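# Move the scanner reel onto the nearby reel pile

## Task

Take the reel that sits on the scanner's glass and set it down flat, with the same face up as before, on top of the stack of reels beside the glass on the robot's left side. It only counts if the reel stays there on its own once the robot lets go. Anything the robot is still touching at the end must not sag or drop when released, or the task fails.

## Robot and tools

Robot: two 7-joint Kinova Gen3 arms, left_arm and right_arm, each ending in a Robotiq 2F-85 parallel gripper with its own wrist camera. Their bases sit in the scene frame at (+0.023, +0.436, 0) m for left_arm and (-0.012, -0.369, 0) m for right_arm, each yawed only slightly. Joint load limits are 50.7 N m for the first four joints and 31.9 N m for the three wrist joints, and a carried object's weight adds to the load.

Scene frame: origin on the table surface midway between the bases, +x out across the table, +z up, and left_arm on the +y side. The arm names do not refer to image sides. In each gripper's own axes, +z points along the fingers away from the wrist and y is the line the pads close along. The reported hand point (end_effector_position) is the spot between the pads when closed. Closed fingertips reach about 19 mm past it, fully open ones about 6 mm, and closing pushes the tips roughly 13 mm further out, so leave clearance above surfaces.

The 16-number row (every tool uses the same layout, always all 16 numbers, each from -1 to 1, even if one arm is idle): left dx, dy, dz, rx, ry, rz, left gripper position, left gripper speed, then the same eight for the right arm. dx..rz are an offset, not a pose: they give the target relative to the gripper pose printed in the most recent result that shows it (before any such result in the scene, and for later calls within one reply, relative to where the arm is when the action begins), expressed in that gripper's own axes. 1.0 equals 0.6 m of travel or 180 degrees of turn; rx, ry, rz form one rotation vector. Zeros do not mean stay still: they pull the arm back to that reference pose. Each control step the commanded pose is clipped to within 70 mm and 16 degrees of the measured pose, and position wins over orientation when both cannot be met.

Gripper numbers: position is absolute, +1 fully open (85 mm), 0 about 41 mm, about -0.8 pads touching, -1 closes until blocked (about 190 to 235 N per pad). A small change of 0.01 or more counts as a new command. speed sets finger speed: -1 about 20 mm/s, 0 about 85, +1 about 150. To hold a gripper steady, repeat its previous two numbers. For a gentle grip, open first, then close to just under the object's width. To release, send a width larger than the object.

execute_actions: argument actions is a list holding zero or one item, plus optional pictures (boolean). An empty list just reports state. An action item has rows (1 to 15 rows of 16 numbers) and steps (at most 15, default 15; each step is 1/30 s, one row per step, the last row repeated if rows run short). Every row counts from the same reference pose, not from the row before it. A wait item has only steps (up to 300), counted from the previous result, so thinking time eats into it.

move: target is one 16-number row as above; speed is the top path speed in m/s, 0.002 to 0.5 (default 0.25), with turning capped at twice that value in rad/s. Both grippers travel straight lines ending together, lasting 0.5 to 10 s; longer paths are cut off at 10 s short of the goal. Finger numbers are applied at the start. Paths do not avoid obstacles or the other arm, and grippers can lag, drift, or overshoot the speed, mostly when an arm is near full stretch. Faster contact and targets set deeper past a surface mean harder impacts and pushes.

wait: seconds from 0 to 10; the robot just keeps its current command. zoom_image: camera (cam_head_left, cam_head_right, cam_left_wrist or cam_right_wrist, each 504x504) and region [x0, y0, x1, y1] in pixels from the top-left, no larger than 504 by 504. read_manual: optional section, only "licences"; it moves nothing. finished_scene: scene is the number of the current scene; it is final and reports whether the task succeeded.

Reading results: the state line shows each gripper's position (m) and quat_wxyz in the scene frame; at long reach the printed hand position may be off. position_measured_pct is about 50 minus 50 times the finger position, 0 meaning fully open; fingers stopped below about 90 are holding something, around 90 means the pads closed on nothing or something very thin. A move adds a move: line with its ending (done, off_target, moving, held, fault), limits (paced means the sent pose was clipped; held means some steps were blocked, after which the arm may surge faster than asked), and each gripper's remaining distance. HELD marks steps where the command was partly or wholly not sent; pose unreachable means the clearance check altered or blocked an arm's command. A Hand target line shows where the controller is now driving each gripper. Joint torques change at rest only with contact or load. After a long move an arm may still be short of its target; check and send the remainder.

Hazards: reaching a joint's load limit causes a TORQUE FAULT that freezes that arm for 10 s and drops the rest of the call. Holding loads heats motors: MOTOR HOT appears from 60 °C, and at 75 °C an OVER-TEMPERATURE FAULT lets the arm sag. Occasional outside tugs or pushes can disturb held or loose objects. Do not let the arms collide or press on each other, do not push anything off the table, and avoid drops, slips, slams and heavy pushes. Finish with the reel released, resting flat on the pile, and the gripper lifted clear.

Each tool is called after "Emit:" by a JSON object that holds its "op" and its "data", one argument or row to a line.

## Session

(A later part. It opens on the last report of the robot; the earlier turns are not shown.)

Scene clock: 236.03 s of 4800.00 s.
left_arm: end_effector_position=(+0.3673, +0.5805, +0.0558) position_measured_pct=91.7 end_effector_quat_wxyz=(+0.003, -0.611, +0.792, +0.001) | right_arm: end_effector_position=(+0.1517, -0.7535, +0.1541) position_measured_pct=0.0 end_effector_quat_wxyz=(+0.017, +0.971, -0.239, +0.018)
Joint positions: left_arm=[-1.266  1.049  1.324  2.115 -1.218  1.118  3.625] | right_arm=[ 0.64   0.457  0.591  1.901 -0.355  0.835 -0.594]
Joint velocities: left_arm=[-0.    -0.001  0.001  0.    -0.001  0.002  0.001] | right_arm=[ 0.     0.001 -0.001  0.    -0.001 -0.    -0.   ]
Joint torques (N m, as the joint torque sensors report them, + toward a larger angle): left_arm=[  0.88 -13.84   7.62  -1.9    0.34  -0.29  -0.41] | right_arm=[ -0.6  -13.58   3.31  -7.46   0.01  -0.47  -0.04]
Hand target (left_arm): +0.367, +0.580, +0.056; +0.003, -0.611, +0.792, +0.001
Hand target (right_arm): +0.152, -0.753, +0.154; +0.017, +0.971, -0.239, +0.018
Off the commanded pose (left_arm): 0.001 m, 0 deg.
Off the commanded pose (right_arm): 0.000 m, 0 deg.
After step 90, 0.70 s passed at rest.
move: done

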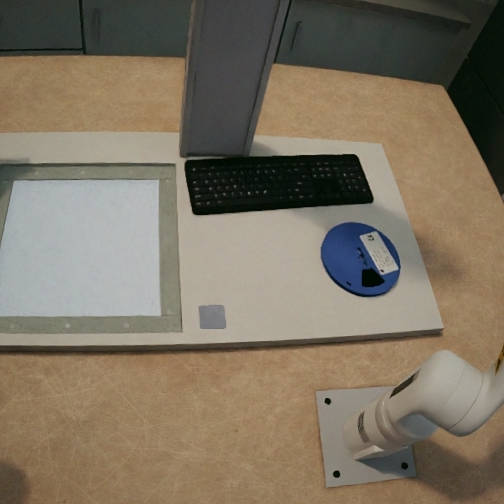

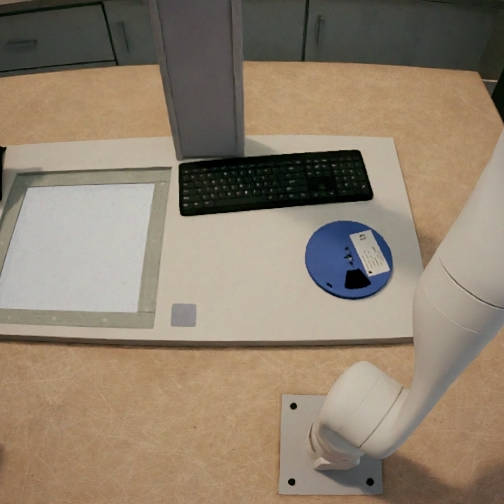

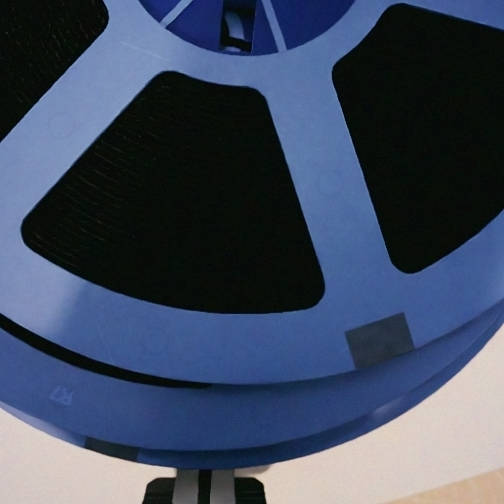

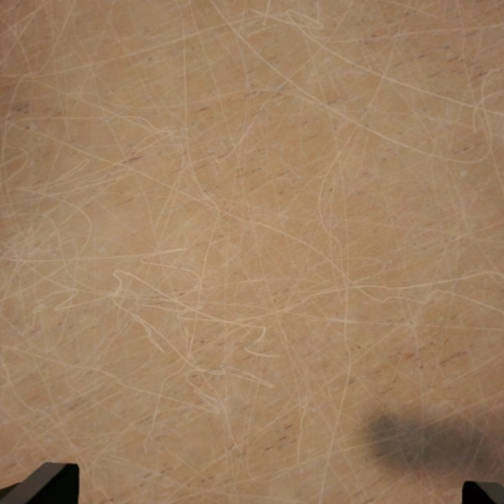

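Emit:
{"op": "move", "data": {
  "target": [-0.015,0,-0.08,0,0,0,-1,0,0,0,0,0,0,0,1,0],
  "speed": 0.15
}}

Emit:
{"op": "move", "data": {
  "target": [0.1,0.007,-0.28,0,0,0,-1,0,0,0,0,0,0,0,1,0]
}}

Scene clock: 243.63 s of 4800.00 s.
left_arm: end_effector_position=(+0.3693, +0.5889, +0.1037) position_measured_pct=91.7 end_effector_quat_wxyz=(+0.003, -0.611, +0.792, +0.001) | right_arm: end_effector_position=(+0.1517, -0.7535, +0.1541) position_measured_pct=0.0 end_effector_quat_wxyz=(+0.017, +0.971, -0.239, +0.018)
Joint positions: left_arm=[-1.322  0.979  1.426  2.055 -1.088  1.198  3.519] | right_arm=[ 0.64   0.457  0.591  1.901 -0.355  0.835 -0.594]
Joint velocities: left_arm=[-0.007 -0.002  0.001 -0.001 -0.001  0.003  0.002] | right_arm=[-0.    -0.001 -0.     0.    -0.    -0.     0.   ]
Joint torques (N m, as the joint torque sensors report them, + toward a larger angle): left_arm=[ -0.2  -14.36   7.34  -3.7   -0.03   0.1   -0.1 ] | right_arm=[ -0.06 -13.47   2.17  -7.49  -0.01  -0.03  -0.03]
Hand target (left_arm): +0.369, +0.589, +0.104; +0.003, -0.611, +0.792, +0.001
Hand target (right_arm): +0.152, -0.753, +0.154; +0.017, +0.971, -0.239, +0.018
Off the commanded pose (left_arm): 0.000 m, 0 deg.
Off the commanded pose (right_arm): 0.000 m, 0 deg.
After step 90, 3.87 s passed at rest.
move: done

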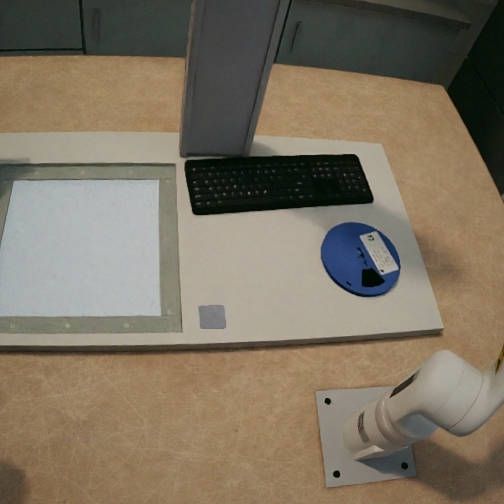

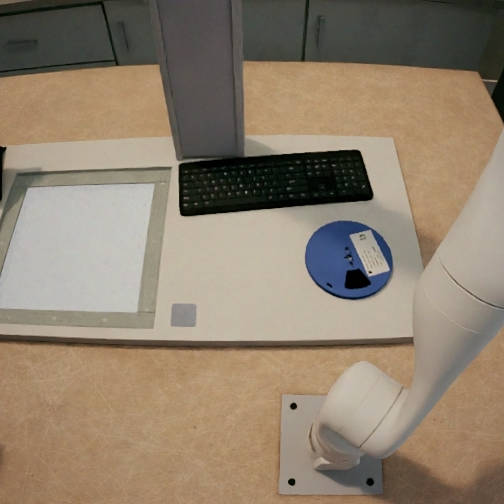

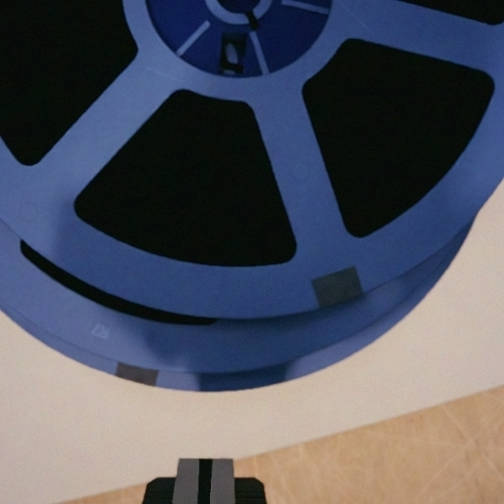

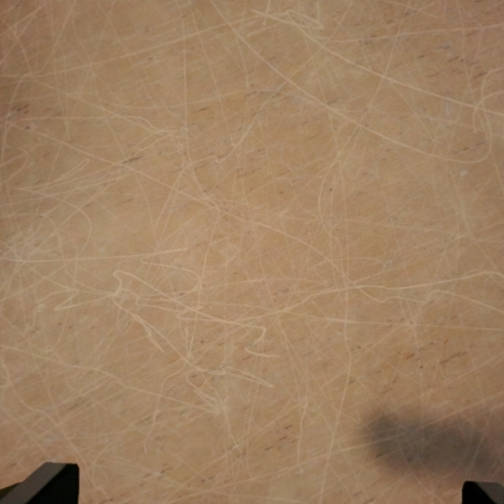

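Scene clock: 244.80 s of 4800.00 s.
left_arm: end_effector_position=(+0.3494, +0.5315, +0.2714) position_measured_pct=91.7 end_effector_quat_wxyz=(+0.003, -0.611, +0.792, +0.001) | right_arm: end_effector_position=(+0.1517, -0.7535, +0.1541) position_measured_pct=0.0 end_effector_quat_wxyz=(+0.017, +0.971, -0.239, +0.018)
Joint positions: left_arm=[-1.416  0.711  1.787  1.874 -0.7    1.478  3.438] | right_arm=[ 0.64   0.457  0.591  1.901 -0.355  0.835 -0.594]
Joint velocities: left_arm=[-0.004 -0.002  0.003 -0.001 -0.002  0.003  0.003] | right_arm=[ 0.     0.001 -0.001  0.     0.001  0.    -0.001]
Joint torques (N m, as the joint torque sensors report them, + toward a larger angle): left_arm=[  0.26 -10.45   5.69  -5.77  -0.57  -0.27  -0.2 ] | right_arm=[  0.24 -13.87   2.74  -6.89   0.04  -0.33   0.01]
Hand target (left_arm): +0.349, +0.532, +0.272; +0.003, -0.611, +0.792, +0.001
Hand target (right_arm): +0.152, -0.753, +0.154; +0.017, +0.971, -0.239, +0.018
Off the commanded pose (left_arm): 0.001 m, 0 deg.
Off the commanded pose (right_arm): 0.000 m, 0 deg.
move: done

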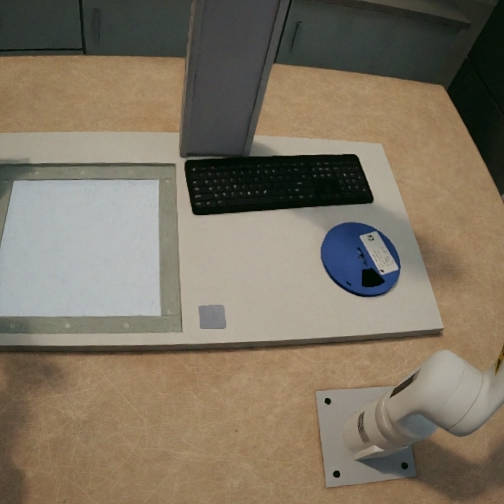

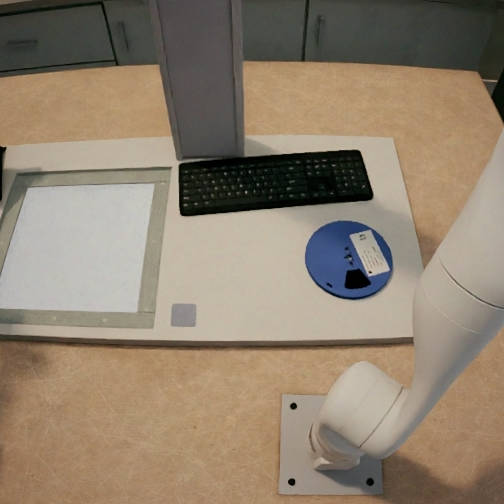

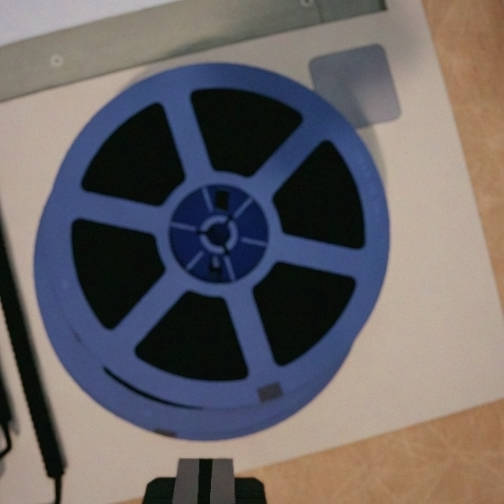

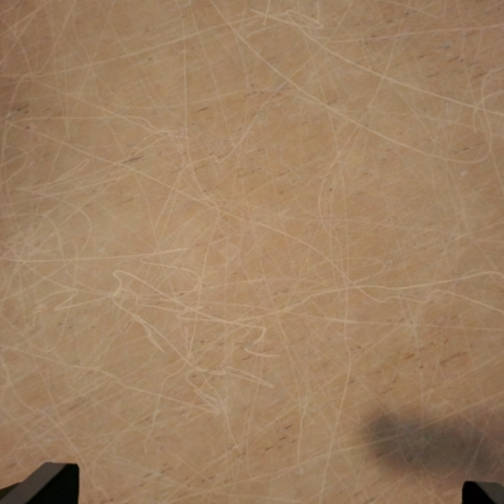

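Emit:
{"op": "move", "data": {
  "target": [0.291,0.075,0.235,0,0,-0.864,-1,0,0,0,0,0,0,0,1,0]
}}

Scene clock: 260.27 s of 4800.00 s.
left_arm: end_effector_position=(+0.2624, +0.3745, +0.1300) position_measured_pct=91.7 end_effector_quat_wxyz=(-0.001, +0.903, +0.429, +0.002) | right_arm: end_effector_position=(+0.1517, -0.7535, +0.1541) position_measured_pct=0.0 end_effector_quat_wxyz=(+0.017, +0.971, -0.239, +0.018)
Joint positions: left_arm=[-0.631  0.229  0.892  2.398 -0.317  0.621  6.147] | right_arm=[ 0.64   0.457  0.591  1.901 -0.355  0.835 -0.594]
Joint velocities: left_arm=[ 0.012  0.004  0.012  0.    -0.006  0.001  0.009] | right_arm=[-0.    -0.001  0.    -0.    -0.     0.     0.   ]
Joint torques (N m, as the joint torque sensors report them, + toward a larger angle): left_arm=[ 0.03 -6.62  2.22 -4.08  0.13  0.09 -0.11] | right_arm=[ -0.16 -13.88   2.55  -7.18   0.05  -0.48  -0.23]
Hand target (left_arm): +0.262, +0.374, +0.130; -0.001, +0.904, +0.429, +0.002
Hand target (right_arm): +0.152, -0.753, +0.154; +0.017, +0.971, -0.239, +0.018
Off the commanded pose (left_arm): 0.001 m, 0 deg.
Off the commanded pose (right_arm): 0.000 m, 0 deg.
After step 90, 6.70 s passed at rest.
move: done

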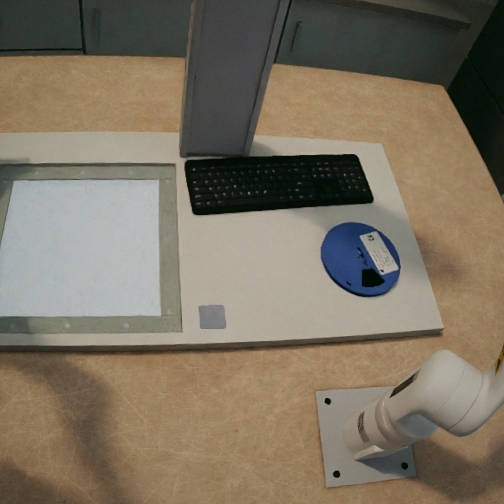

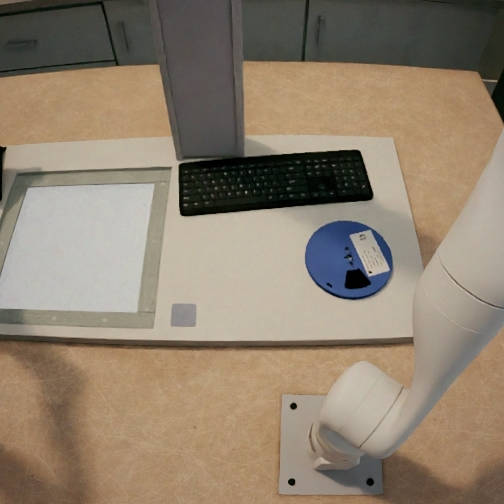

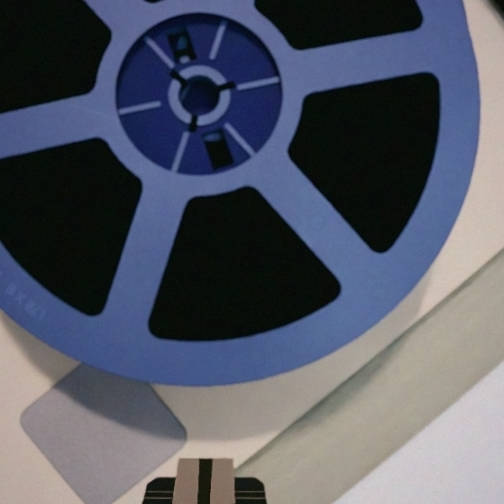

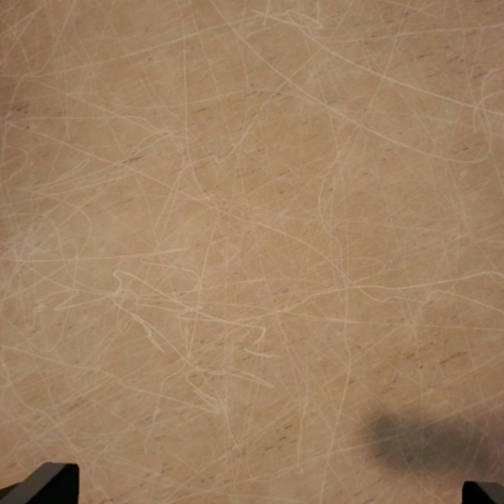

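Emit:
{"op": "move", "data": {
  "target": [-0.003,0,0.073,0,0,0,-1,0,0,0,0,0,0,0,1,0],
  "speed": 0.06
}}

Emit:
{"op": "move", "data": {
  "target": [0.045,0,0,0,0,0,-1,0,0,0,0,0,0,0,1,0],
  "speed": 0.015
}}

Scene clock: 265.93 s of 4800.00 s.
left_arm: end_effector_position=(+0.2618, +0.3737, +0.0863) position_measured_pct=91.7 end_effector_quat_wxyz=(-0.001, +0.903, +0.430, +0.003) | right_arm: end_effector_position=(+0.1517, -0.7535, +0.1541) position_measured_pct=0.0 end_effector_quat_wxyz=(+0.017, +0.971, -0.239, +0.018)
Joint positions: left_arm=[-0.42   0.367  0.693  2.462 -0.568  0.453  6.4  ] | right_arm=[ 0.64   0.457  0.591  1.901 -0.355  0.835 -0.594]
Joint velocities: left_arm=[ 0.013  0.006  0.006  0.001 -0.005  0.001  0.007] | right_arm=[-0.    -0.001  0.     0.001 -0.001  0.    -0.   ]
Joint torques (N m, as the joint torque sensors report them, + toward a larger angle): left_arm=[-0.86 -8.75  1.65 -2.8   0.47  0.09  0.  ] | right_arm=[ -0.21 -13.56   3.09  -6.96   0.    -0.66  -0.31]
Hand target (left_arm): +0.262, +0.373, +0.086; -0.001, +0.903, +0.429, +0.002
Hand target (right_arm): +0.152, -0.753, +0.154; +0.017, +0.971, -0.239, +0.018
Off the commanded pose (left_arm): 0.001 m, 0 deg.
Off the commanded pose (right_arm): 0.000 m, 0 deg.
After step 90, 1.63 s passed at rest.
move: done

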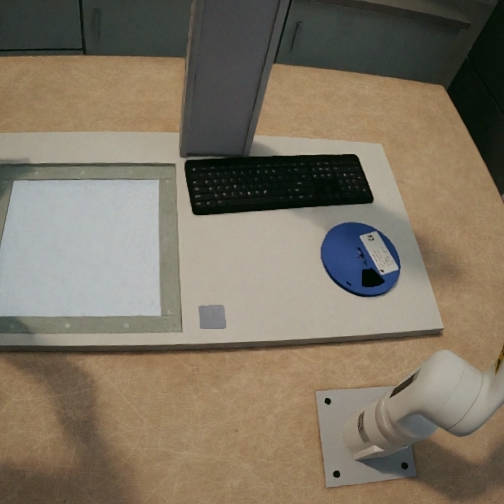

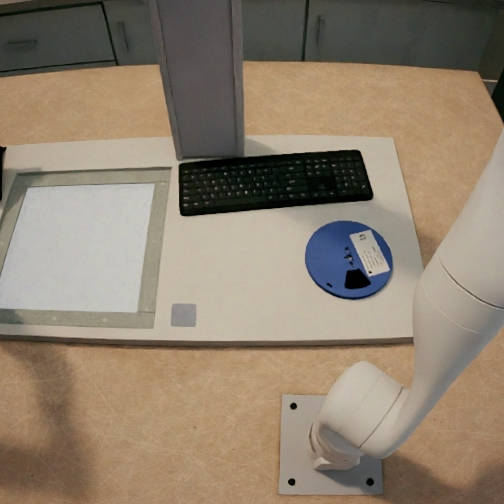

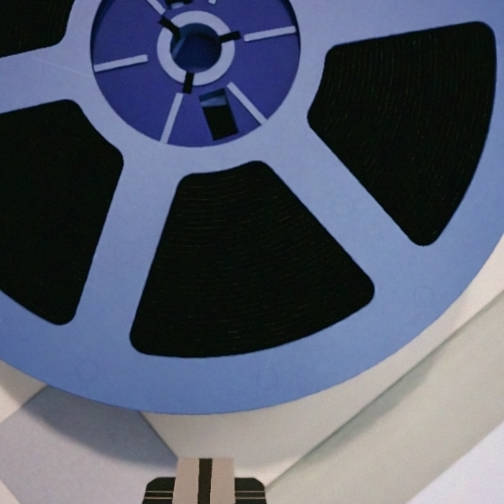

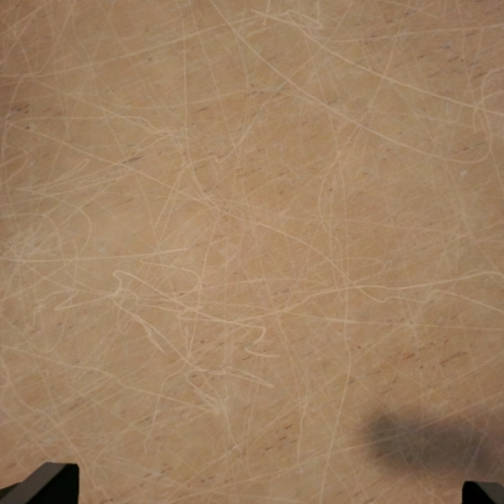

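Scene clock: 267.97 s of 4800.00 s.
left_arm: end_effector_position=(+0.2786, +0.3945, +0.0864) position_measured_pct=91.7 end_effector_quat_wxyz=(-0.001, +0.903, +0.430, +0.003) | right_arm: end_effector_position=(+0.1517, -0.7535, +0.1541) position_measured_pct=0.0 end_effector_quat_wxyz=(+0.017, +0.971, -0.239, +0.018)
Joint positions: left_arm=[-0.51   0.389  0.699  2.427 -0.575  0.475  6.312] | right_arm=[ 0.64   0.457  0.591  1.901 -0.355  0.835 -0.594]
Joint velocities: left_arm=[-0.002  0.001 -0.002 -0.001  0.001 -0.    -0.002] | right_arm=[ 0.    -0.001 -0.    -0.     0.001  0.    -0.001]
Joint torques (N m, as the joint torque sensors report them, + toward a larger angle): left_arm=[ 0.72 -9.46  2.1  -3.14 -0.48  0.07 -0.19] | right_arm=[ -0.52 -13.74   3.02  -7.13   0.04  -0.17  -0.09]
Hand target (left_arm): +0.279, +0.395, +0.086; -0.001, +0.903, +0.430, +0.003
Hand target (right_arm): +0.152, -0.753, +0.154; +0.017, +0.971, -0.239, +0.018
Off the commanded pose (left_arm): 0.000 m, 0 deg.
Off the commanded pose (right_arm): 0.000 m, 0 deg.
move: done

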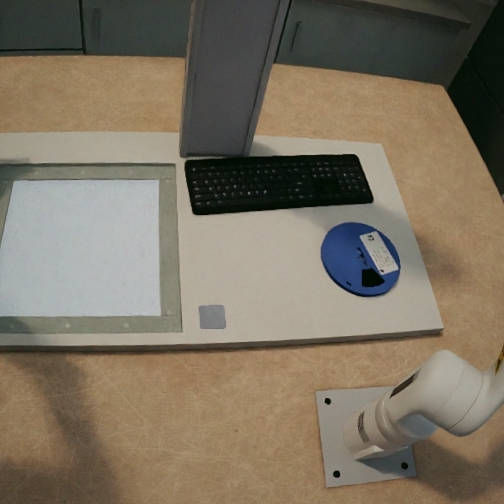

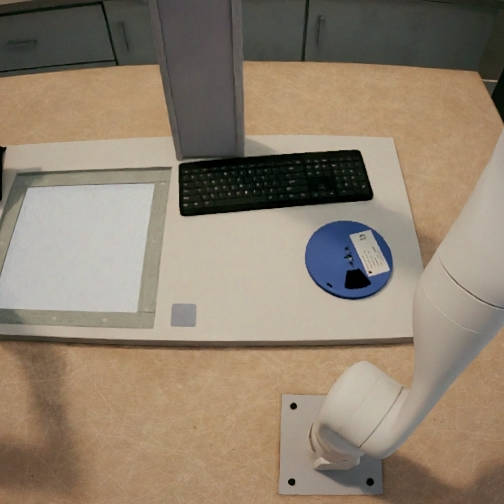

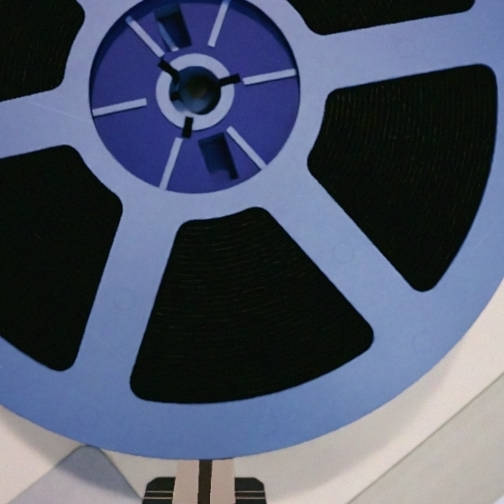

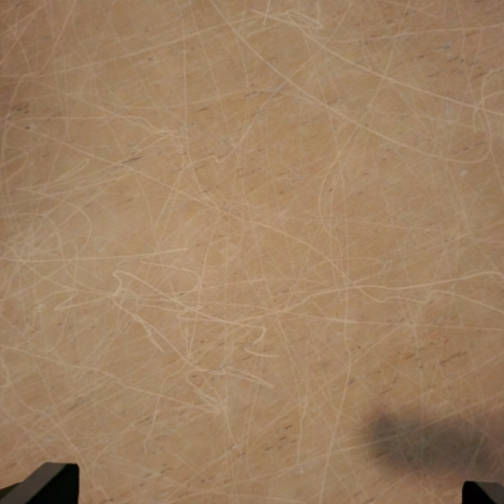

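Emit:
{"op": "move", "data": {
  "target": [0.02,0,0,0,0,0,-1,0,0,0,0,0,0,0,1,0],
  "speed": 0.015
}}

Scene clock: 272.60 s of 4800.00 s.
left_arm: end_effector_position=(+0.2859, +0.4036, +0.0864) position_measured_pct=91.7 end_effector_quat_wxyz=(-0.001, +0.903, +0.430, +0.002) | right_arm: end_effector_position=(+0.1517, -0.7535, +0.1541) position_measured_pct=0.0 end_effector_quat_wxyz=(+0.017, +0.971, -0.239, +0.018)
Joint positions: left_arm=[-0.546  0.4    0.701  2.41  -0.578  0.487  6.276] | right_arm=[ 0.64   0.457  0.591  1.901 -0.355  0.835 -0.594]
Joint velocities: left_arm=[-0.001 -0.    -0.001 -0.001  0.001 -0.    -0.001] | right_arm=[ 0.    -0.    -0.     0.    -0.    -0.    -0.001]
Joint torques (N m, as the joint torque sensors report them, + toward a larger angle): left_arm=[-0.19 -9.56  1.71 -3.35 -0.05  0.4  -0.26] | right_arm=[  0.33 -13.62   2.37  -6.71  -0.05  -0.23  -0.39]
Hand target (left_arm): +0.286, +0.404, +0.086; -0.001, +0.903, +0.430, +0.003
Hand target (right_arm): +0.152, -0.753, +0.154; +0.017, +0.971, -0.239, +0.018
Off the commanded pose (left_arm): 0.000 m, 0 deg.
Off the commanded pose (right_arm): 0.000 m, 0 deg.
After step 90, 0.60 s passed at rest.
move: done

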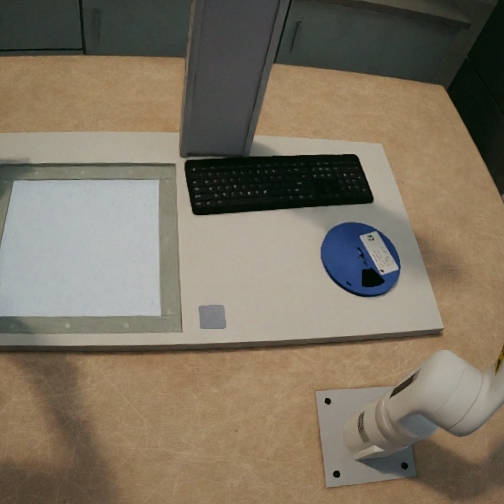

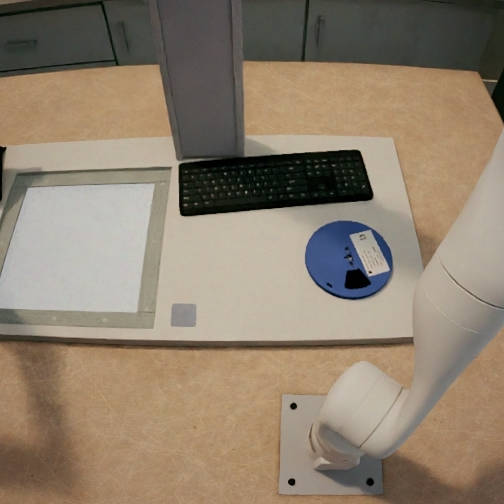

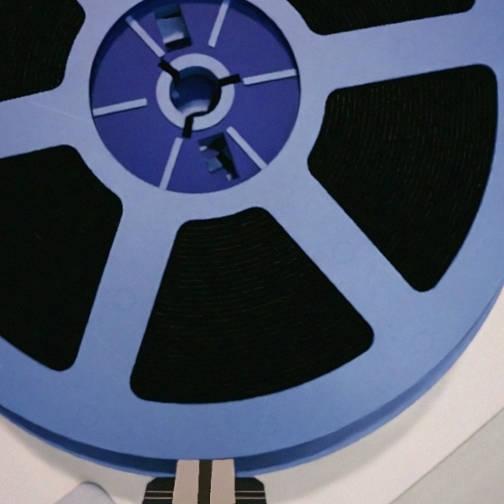

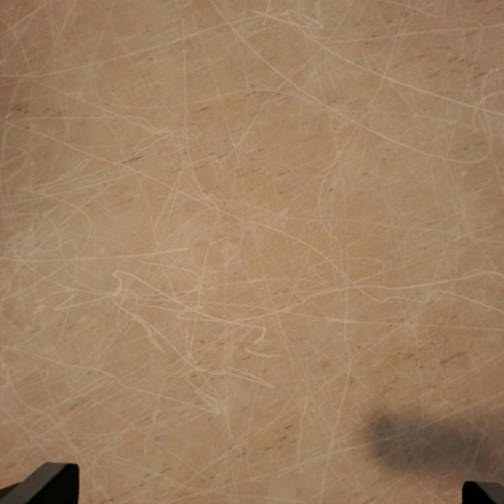

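Emit:
{"op": "move", "data": {
  "target": [-0.008,0,-0.03,0,0,0,-1,0,0,0,0,0,0,0,1,0],
  "speed": 0.08
}}

Emit:
{"op": "move", "data": {
  "target": [0.06,0,-0.28,0,0,0,-1,0,0,0,0,0,0,0,1,0]
}}

Scene clock: 279.03 s of 4800.00 s.
left_arm: end_effector_position=(+0.2826, +0.3995, +0.1043) position_measured_pct=91.7 end_effector_quat_wxyz=(-0.001, +0.903, +0.429, +0.002) | right_arm: end_effector_position=(+0.1517, -0.7535, +0.1541) position_measured_pct=0.0 end_effector_quat_wxyz=(+0.017, +0.971, -0.239, +0.018)
Joint positions: left_arm=[-0.61   0.346  0.786  2.395 -0.486  0.549  6.207] | right_arm=[ 0.64   0.457  0.591  1.901 -0.355  0.835 -0.594]
Joint velocities: left_arm=[-0.006 -0.006 -0.005 -0.001  0.002 -0.    -0.004] | right_arm=[ 0.     0.001  0.    -0.     0.    -0.     0.   ]
Joint torques (N m, as the joint torque sensors report them, + toward a larger angle): left_arm=[ 0.67 -9.11  1.97 -3.45 -0.42  0.04 -0.07] | right_arm=[  0.31 -13.83   2.91  -7.1    0.    -0.43  -0.25]
Hand target (left_arm): +0.283, +0.400, +0.104; -0.001, +0.903, +0.430, +0.002
Hand target (right_arm): +0.152, -0.753, +0.154; +0.017, +0.971, -0.239, +0.018
Off the commanded pose (left_arm): 0.000 m, 0 deg.
Off the commanded pose (right_arm): 0.000 m, 0 deg.
After step 90, 2.73 s passed at rest.
move: done

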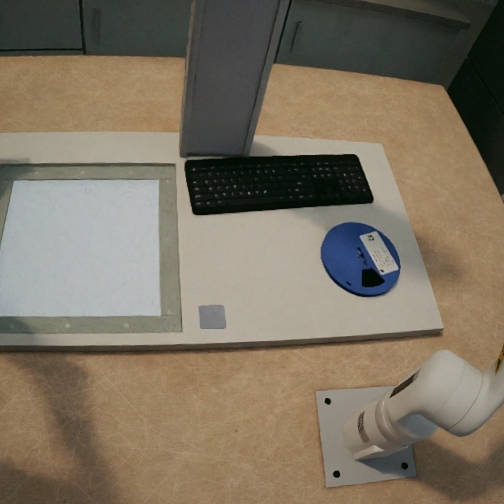

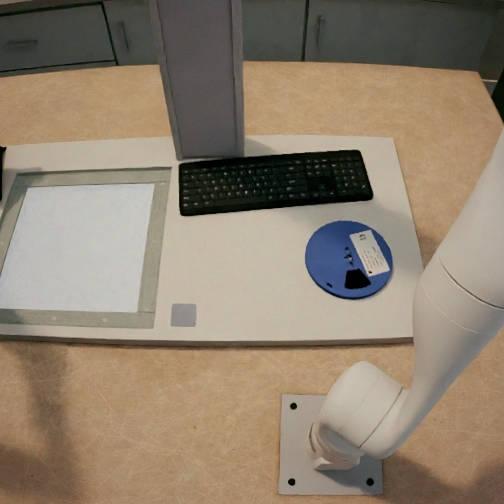

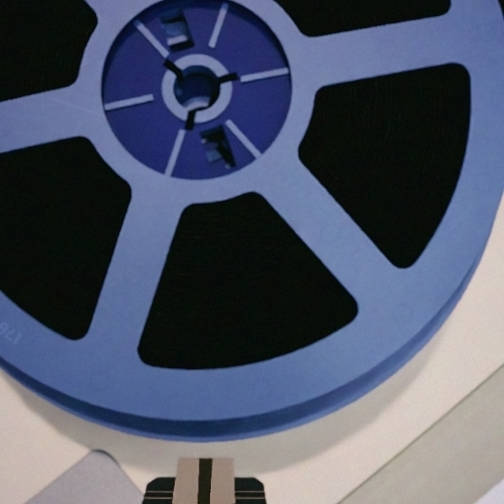

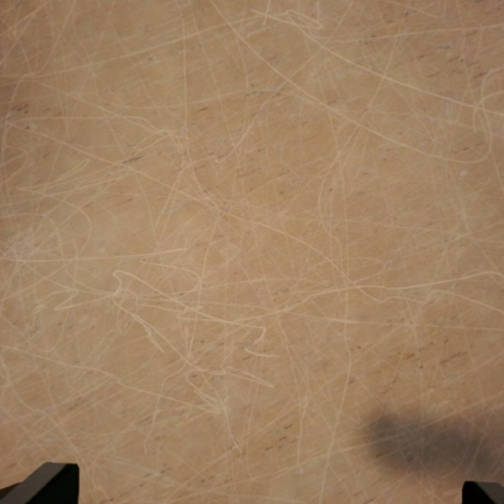

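Scene clock: 280.23 s of 4800.00 s.
left_arm: end_effector_position=(+0.3041, +0.4269, +0.2723) position_measured_pct=91.7 end_effector_quat_wxyz=(-0.001, +0.903, +0.430, +0.001) | right_arm: end_effector_position=(+0.1517, -0.7535, +0.1541) position_measured_pct=0.0 end_effector_quat_wxyz=(+0.017, +0.971, -0.239, +0.018)
Joint positions: left_arm=[-0.992 -0.074  0.857  2.012  0.058  1.178  5.48 ] | right_arm=[ 0.64   0.457  0.591  1.901 -0.355  0.835 -0.594]
Joint velocities: left_arm=[ 0.001 -0.007 -0.005 -0.    -0.001  0.    -0.001] | right_arm=[-0.     0.001  0.     0.001  0.001 -0.     0.   ]
Joint torques (N m, as the joint torque sensors report them, + toward a larger angle): left_arm=[ 0.6  -3.47 -0.28 -7.34 -0.09 -0.1  -0.08] | right_arm=[  0.28 -13.66   2.86  -6.7    0.33  -0.1   -0.13]
Hand target (left_arm): +0.304, +0.427, +0.272; -0.001, +0.903, +0.430, +0.001
Hand target (right_arm): +0.152, -0.753, +0.154; +0.017, +0.971, -0.239, +0.018
Off the commanded pose (left_arm): 0.001 m, 0 deg.
Off the commanded pose (right_arm): 0.000 m, 0 deg.
move: done

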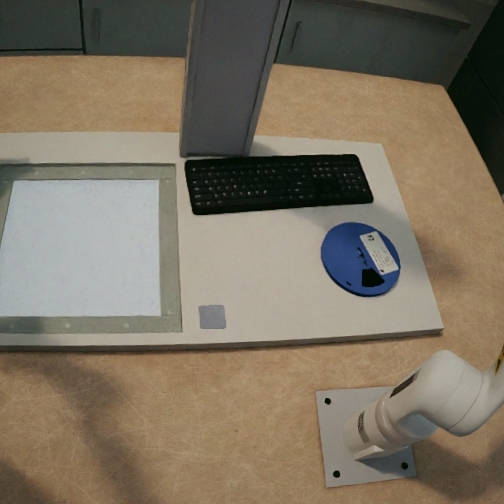

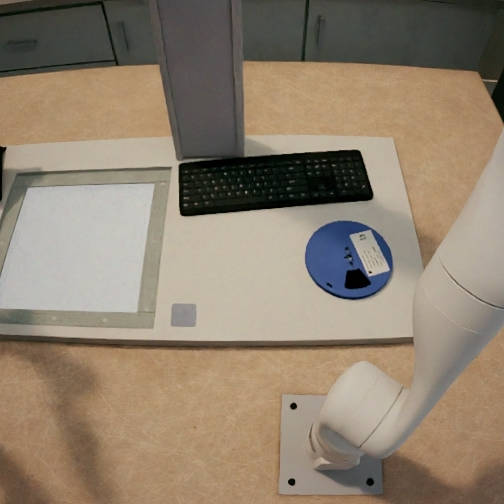

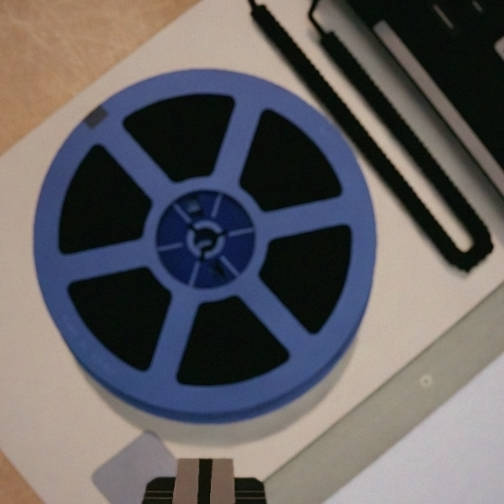

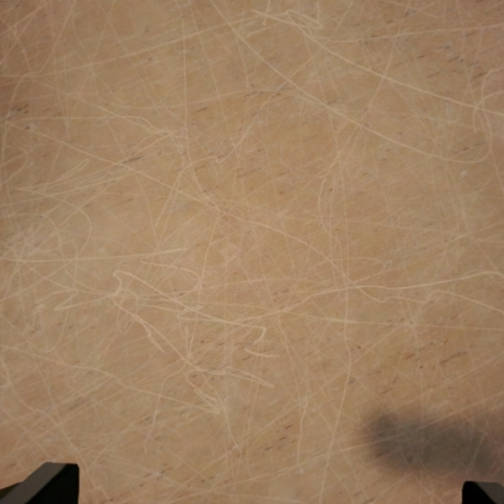

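Emit:
{"op": "zoom_image", "data": {
  "camera": "cam_left_wrist",
  "region": [20,50,400,440]
}}

Region (20, 50, 400, 440) of cam_left_wrist's 504x504 image, scaled by 1.292; it fills the left 491 columns of this view, and the rest is white.

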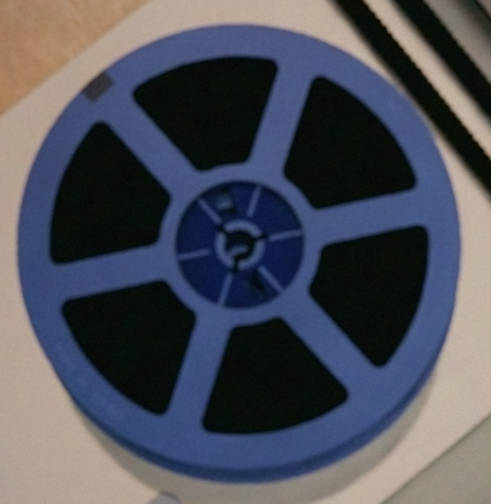

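Emit:
{"op": "move", "data": {
  "target": [0.301,-0.061,0.237,0,0,0.916,-1,0,0,0,0,0,0,0,1,0]
}}

Emit:
{"op": "move", "data": {
  "target": [-0.008,0,0.073,0,0,0,-1,0,0,0,0,0,0,0,1,0],
  "speed": 0.06
}}

Scene clock: 299.20 s of 4800.00 s.
left_arm: end_effector_position=(+0.3902, +0.5906, +0.1305) position_measured_pct=91.7 end_effector_quat_wxyz=(+0.002, -0.544, +0.839, +0.001) | right_arm: end_effector_position=(+0.1517, -0.7535, +0.1541) position_measured_pct=0.0 end_effector_quat_wxyz=(+0.017, +0.971, -0.239, +0.018)
Joint positions: left_arm=[-1.208  0.694  1.109  1.955 -0.763  0.985  3.032] | right_arm=[ 0.64   0.457  0.591  1.901 -0.355  0.835 -0.594]
Joint velocities: left_arm=[-0.     0.004 -0.003 -0.001  0.002 -0.001 -0.003] | right_arm=[ 0.    -0.002  0.    -0.     0.001  0.     0.001]
Joint torques (N m, as the joint torque sensors report them, + toward a larger angle): left_arm=[  0.11 -13.46   5.25  -4.68  -0.26   0.34   0.22] | right_arm=[ -0.2  -14.08   2.62  -6.51  -0.1   -0.27   0.02]
Hand target (left_arm): +0.390, +0.591, +0.130; +0.001, -0.544, +0.839, +0.001
Hand target (right_arm): +0.152, -0.753, +0.154; +0.017, +0.971, -0.239, +0.018
Off the commanded pose (left_arm): 0.000 m, 0 deg.
Off the commanded pose (right_arm): 0.000 m, 0 deg.
After step 90, 9.87 s passed at rest.
move: done

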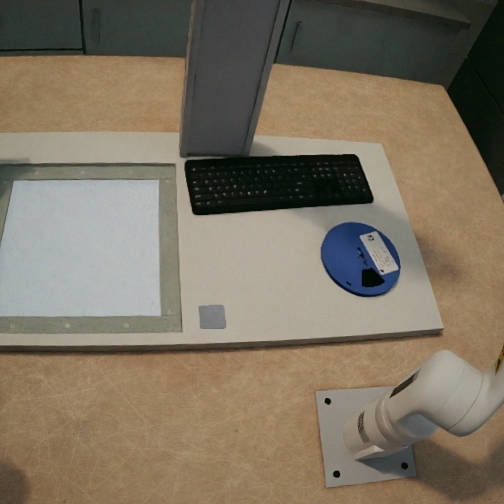

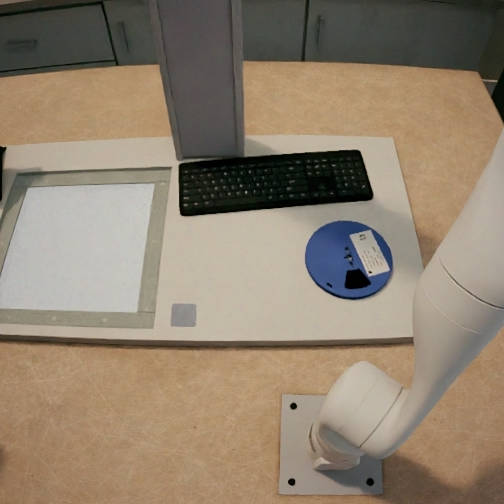

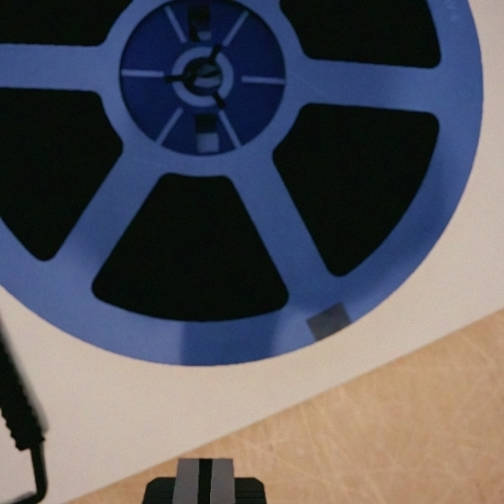

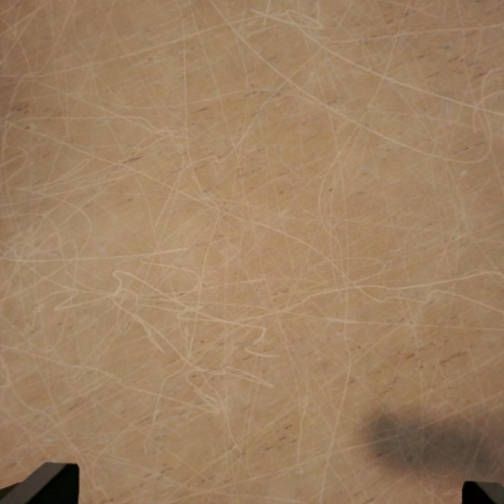

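Scene clock: 300.20 s of 4800.00 s.
left_arm: end_effector_position=(+0.3923, +0.5952, +0.0869) position_measured_pct=91.7 end_effector_quat_wxyz=(+0.002, -0.544, +0.839, +0.001) | right_arm: end_effector_position=(+0.1517, -0.7535, +0.1541) position_measured_pct=0.0 end_effector_quat_wxyz=(+0.017, +0.971, -0.239, +0.018)
Joint positions: left_arm=[-1.155  0.767  1.016  1.99  -0.865  0.893  3.098] | right_arm=[ 0.64   0.457  0.591  1.901 -0.355  0.835 -0.594]
Joint velocities: left_arm=[ 0.005  0.004  0.001  0.     0.001 -0.001 -0.   ] | right_arm=[-0.     0.003  0.001  0.001 -0.001  0.     0.001]
Joint torques (N m, as the joint torque sensors report them, + toward a larger angle): left_arm=[  0.21 -14.42   5.08  -3.53  -0.13  -0.01  -0.44] | right_arm=[  0.08 -13.75   2.61  -6.85   0.29  -0.57   0.18]
Hand target (left_arm): +0.392, +0.595, +0.087; +0.002, -0.544, +0.839, +0.001
Hand target (right_arm): +0.152, -0.753, +0.154; +0.017, +0.971, -0.239, +0.018
Off the commanded pose (left_arm): 0.000 m, 0 deg.
Off the commanded pose (right_arm): 0.000 m, 0 deg.
move: done

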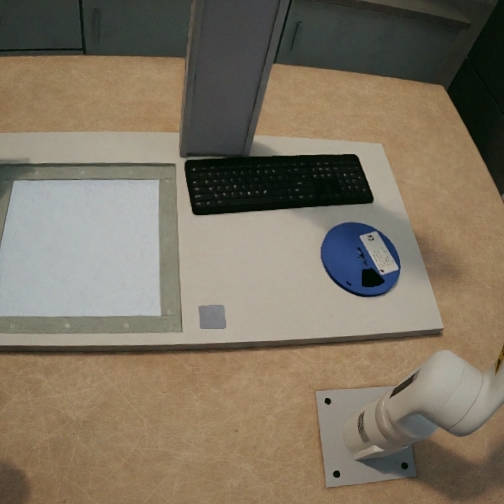

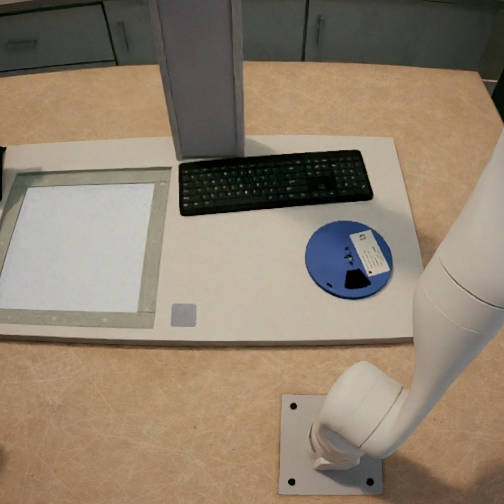

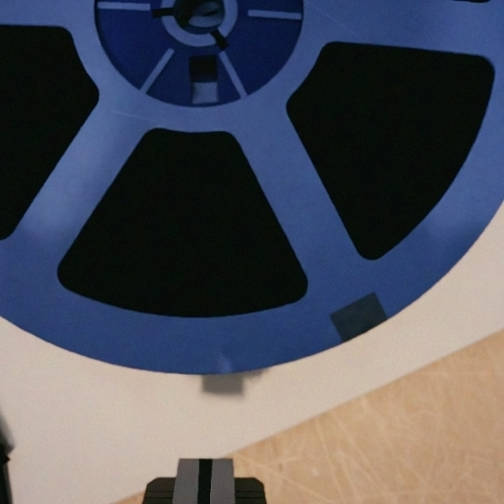

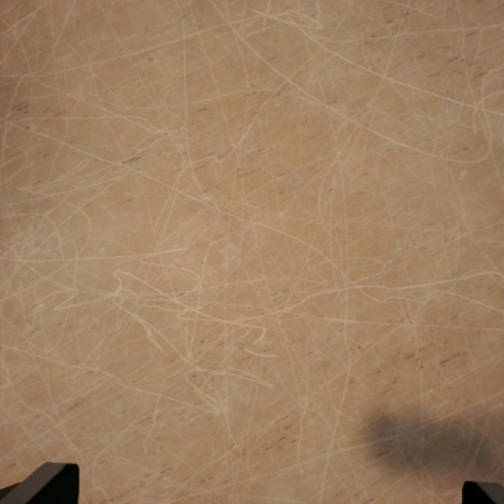

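Emit:
{"op": "move", "data": {
  "target": [0.05,0,0,0,0,0,-1,0,0,0,0,0,0,0,1,0],
  "speed": 0.03
}}

Scene clock: 307.20 s of 4800.00 s.
left_arm: end_effector_position=(+0.3803, +0.5680, +0.0868) position_measured_pct=91.7 end_effector_quat_wxyz=(+0.002, -0.545, +0.839, +0.001) | right_arm: end_effector_position=(+0.1517, -0.7535, +0.1541) position_measured_pct=0.0 end_effector_quat_wxyz=(+0.017, +0.971, -0.239, +0.018)
Joint positions: left_arm=[-1.123  0.732  1.019  2.06  -0.864  0.852  3.172] | right_arm=[ 0.64   0.457  0.591  1.901 -0.355  0.835 -0.594]
Joint velocities: left_arm=[ 0.001  0.001  0.     0.001 -0.001  0.002  0.001] | right_arm=[-0.     0.001  0.     0.001 -0.001  0.     0.001]
Joint torques (N m, as the joint torque sensors report them, + toward a larger angle): left_arm=[  0.6  -13.75   5.21  -3.38  -0.29  -0.19  -0.04] | right_arm=[ -0.7  -13.44   2.65  -7.11  -0.05  -0.24   0.28]
Hand target (left_arm): +0.380, +0.568, +0.087; +0.002, -0.544, +0.839, +0.001
Hand target (right_arm): +0.152, -0.753, +0.154; +0.017, +0.971, -0.239, +0.018
Off the commanded pose (left_arm): 0.000 m, 0 deg.
Off the commanded pose (right_arm): 0.000 m, 0 deg.
After step 90, 2.77 s passed at rest.
move: done

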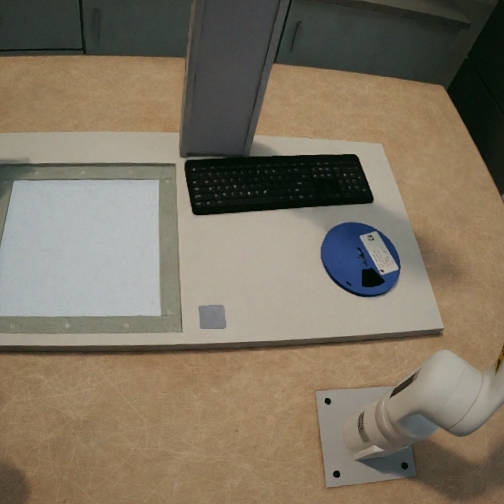

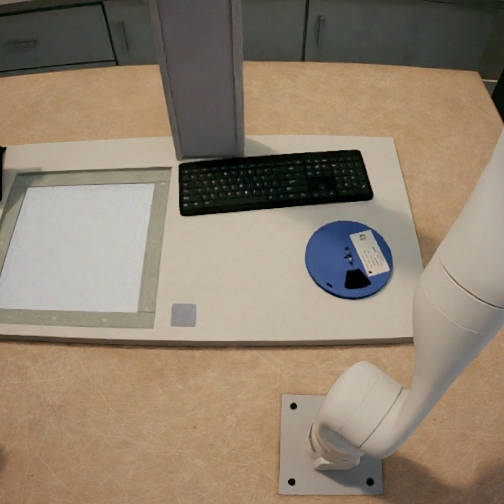

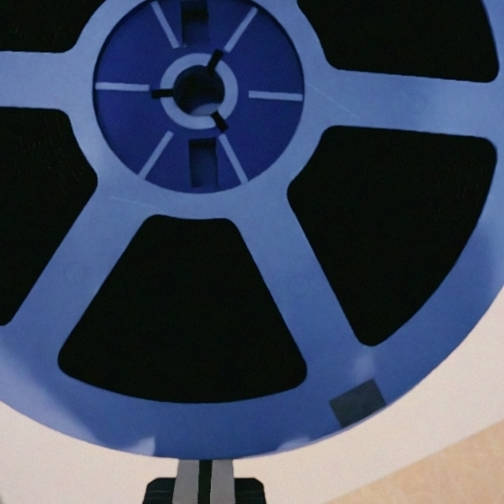

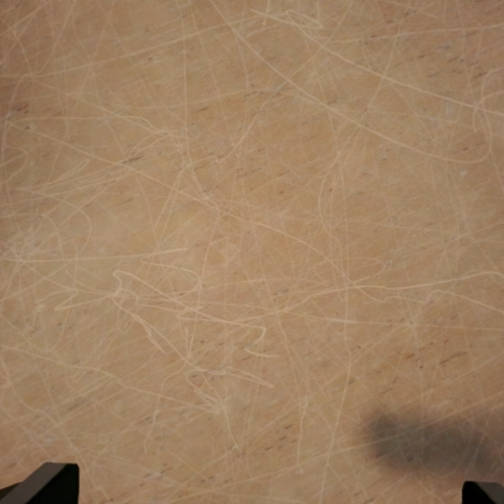

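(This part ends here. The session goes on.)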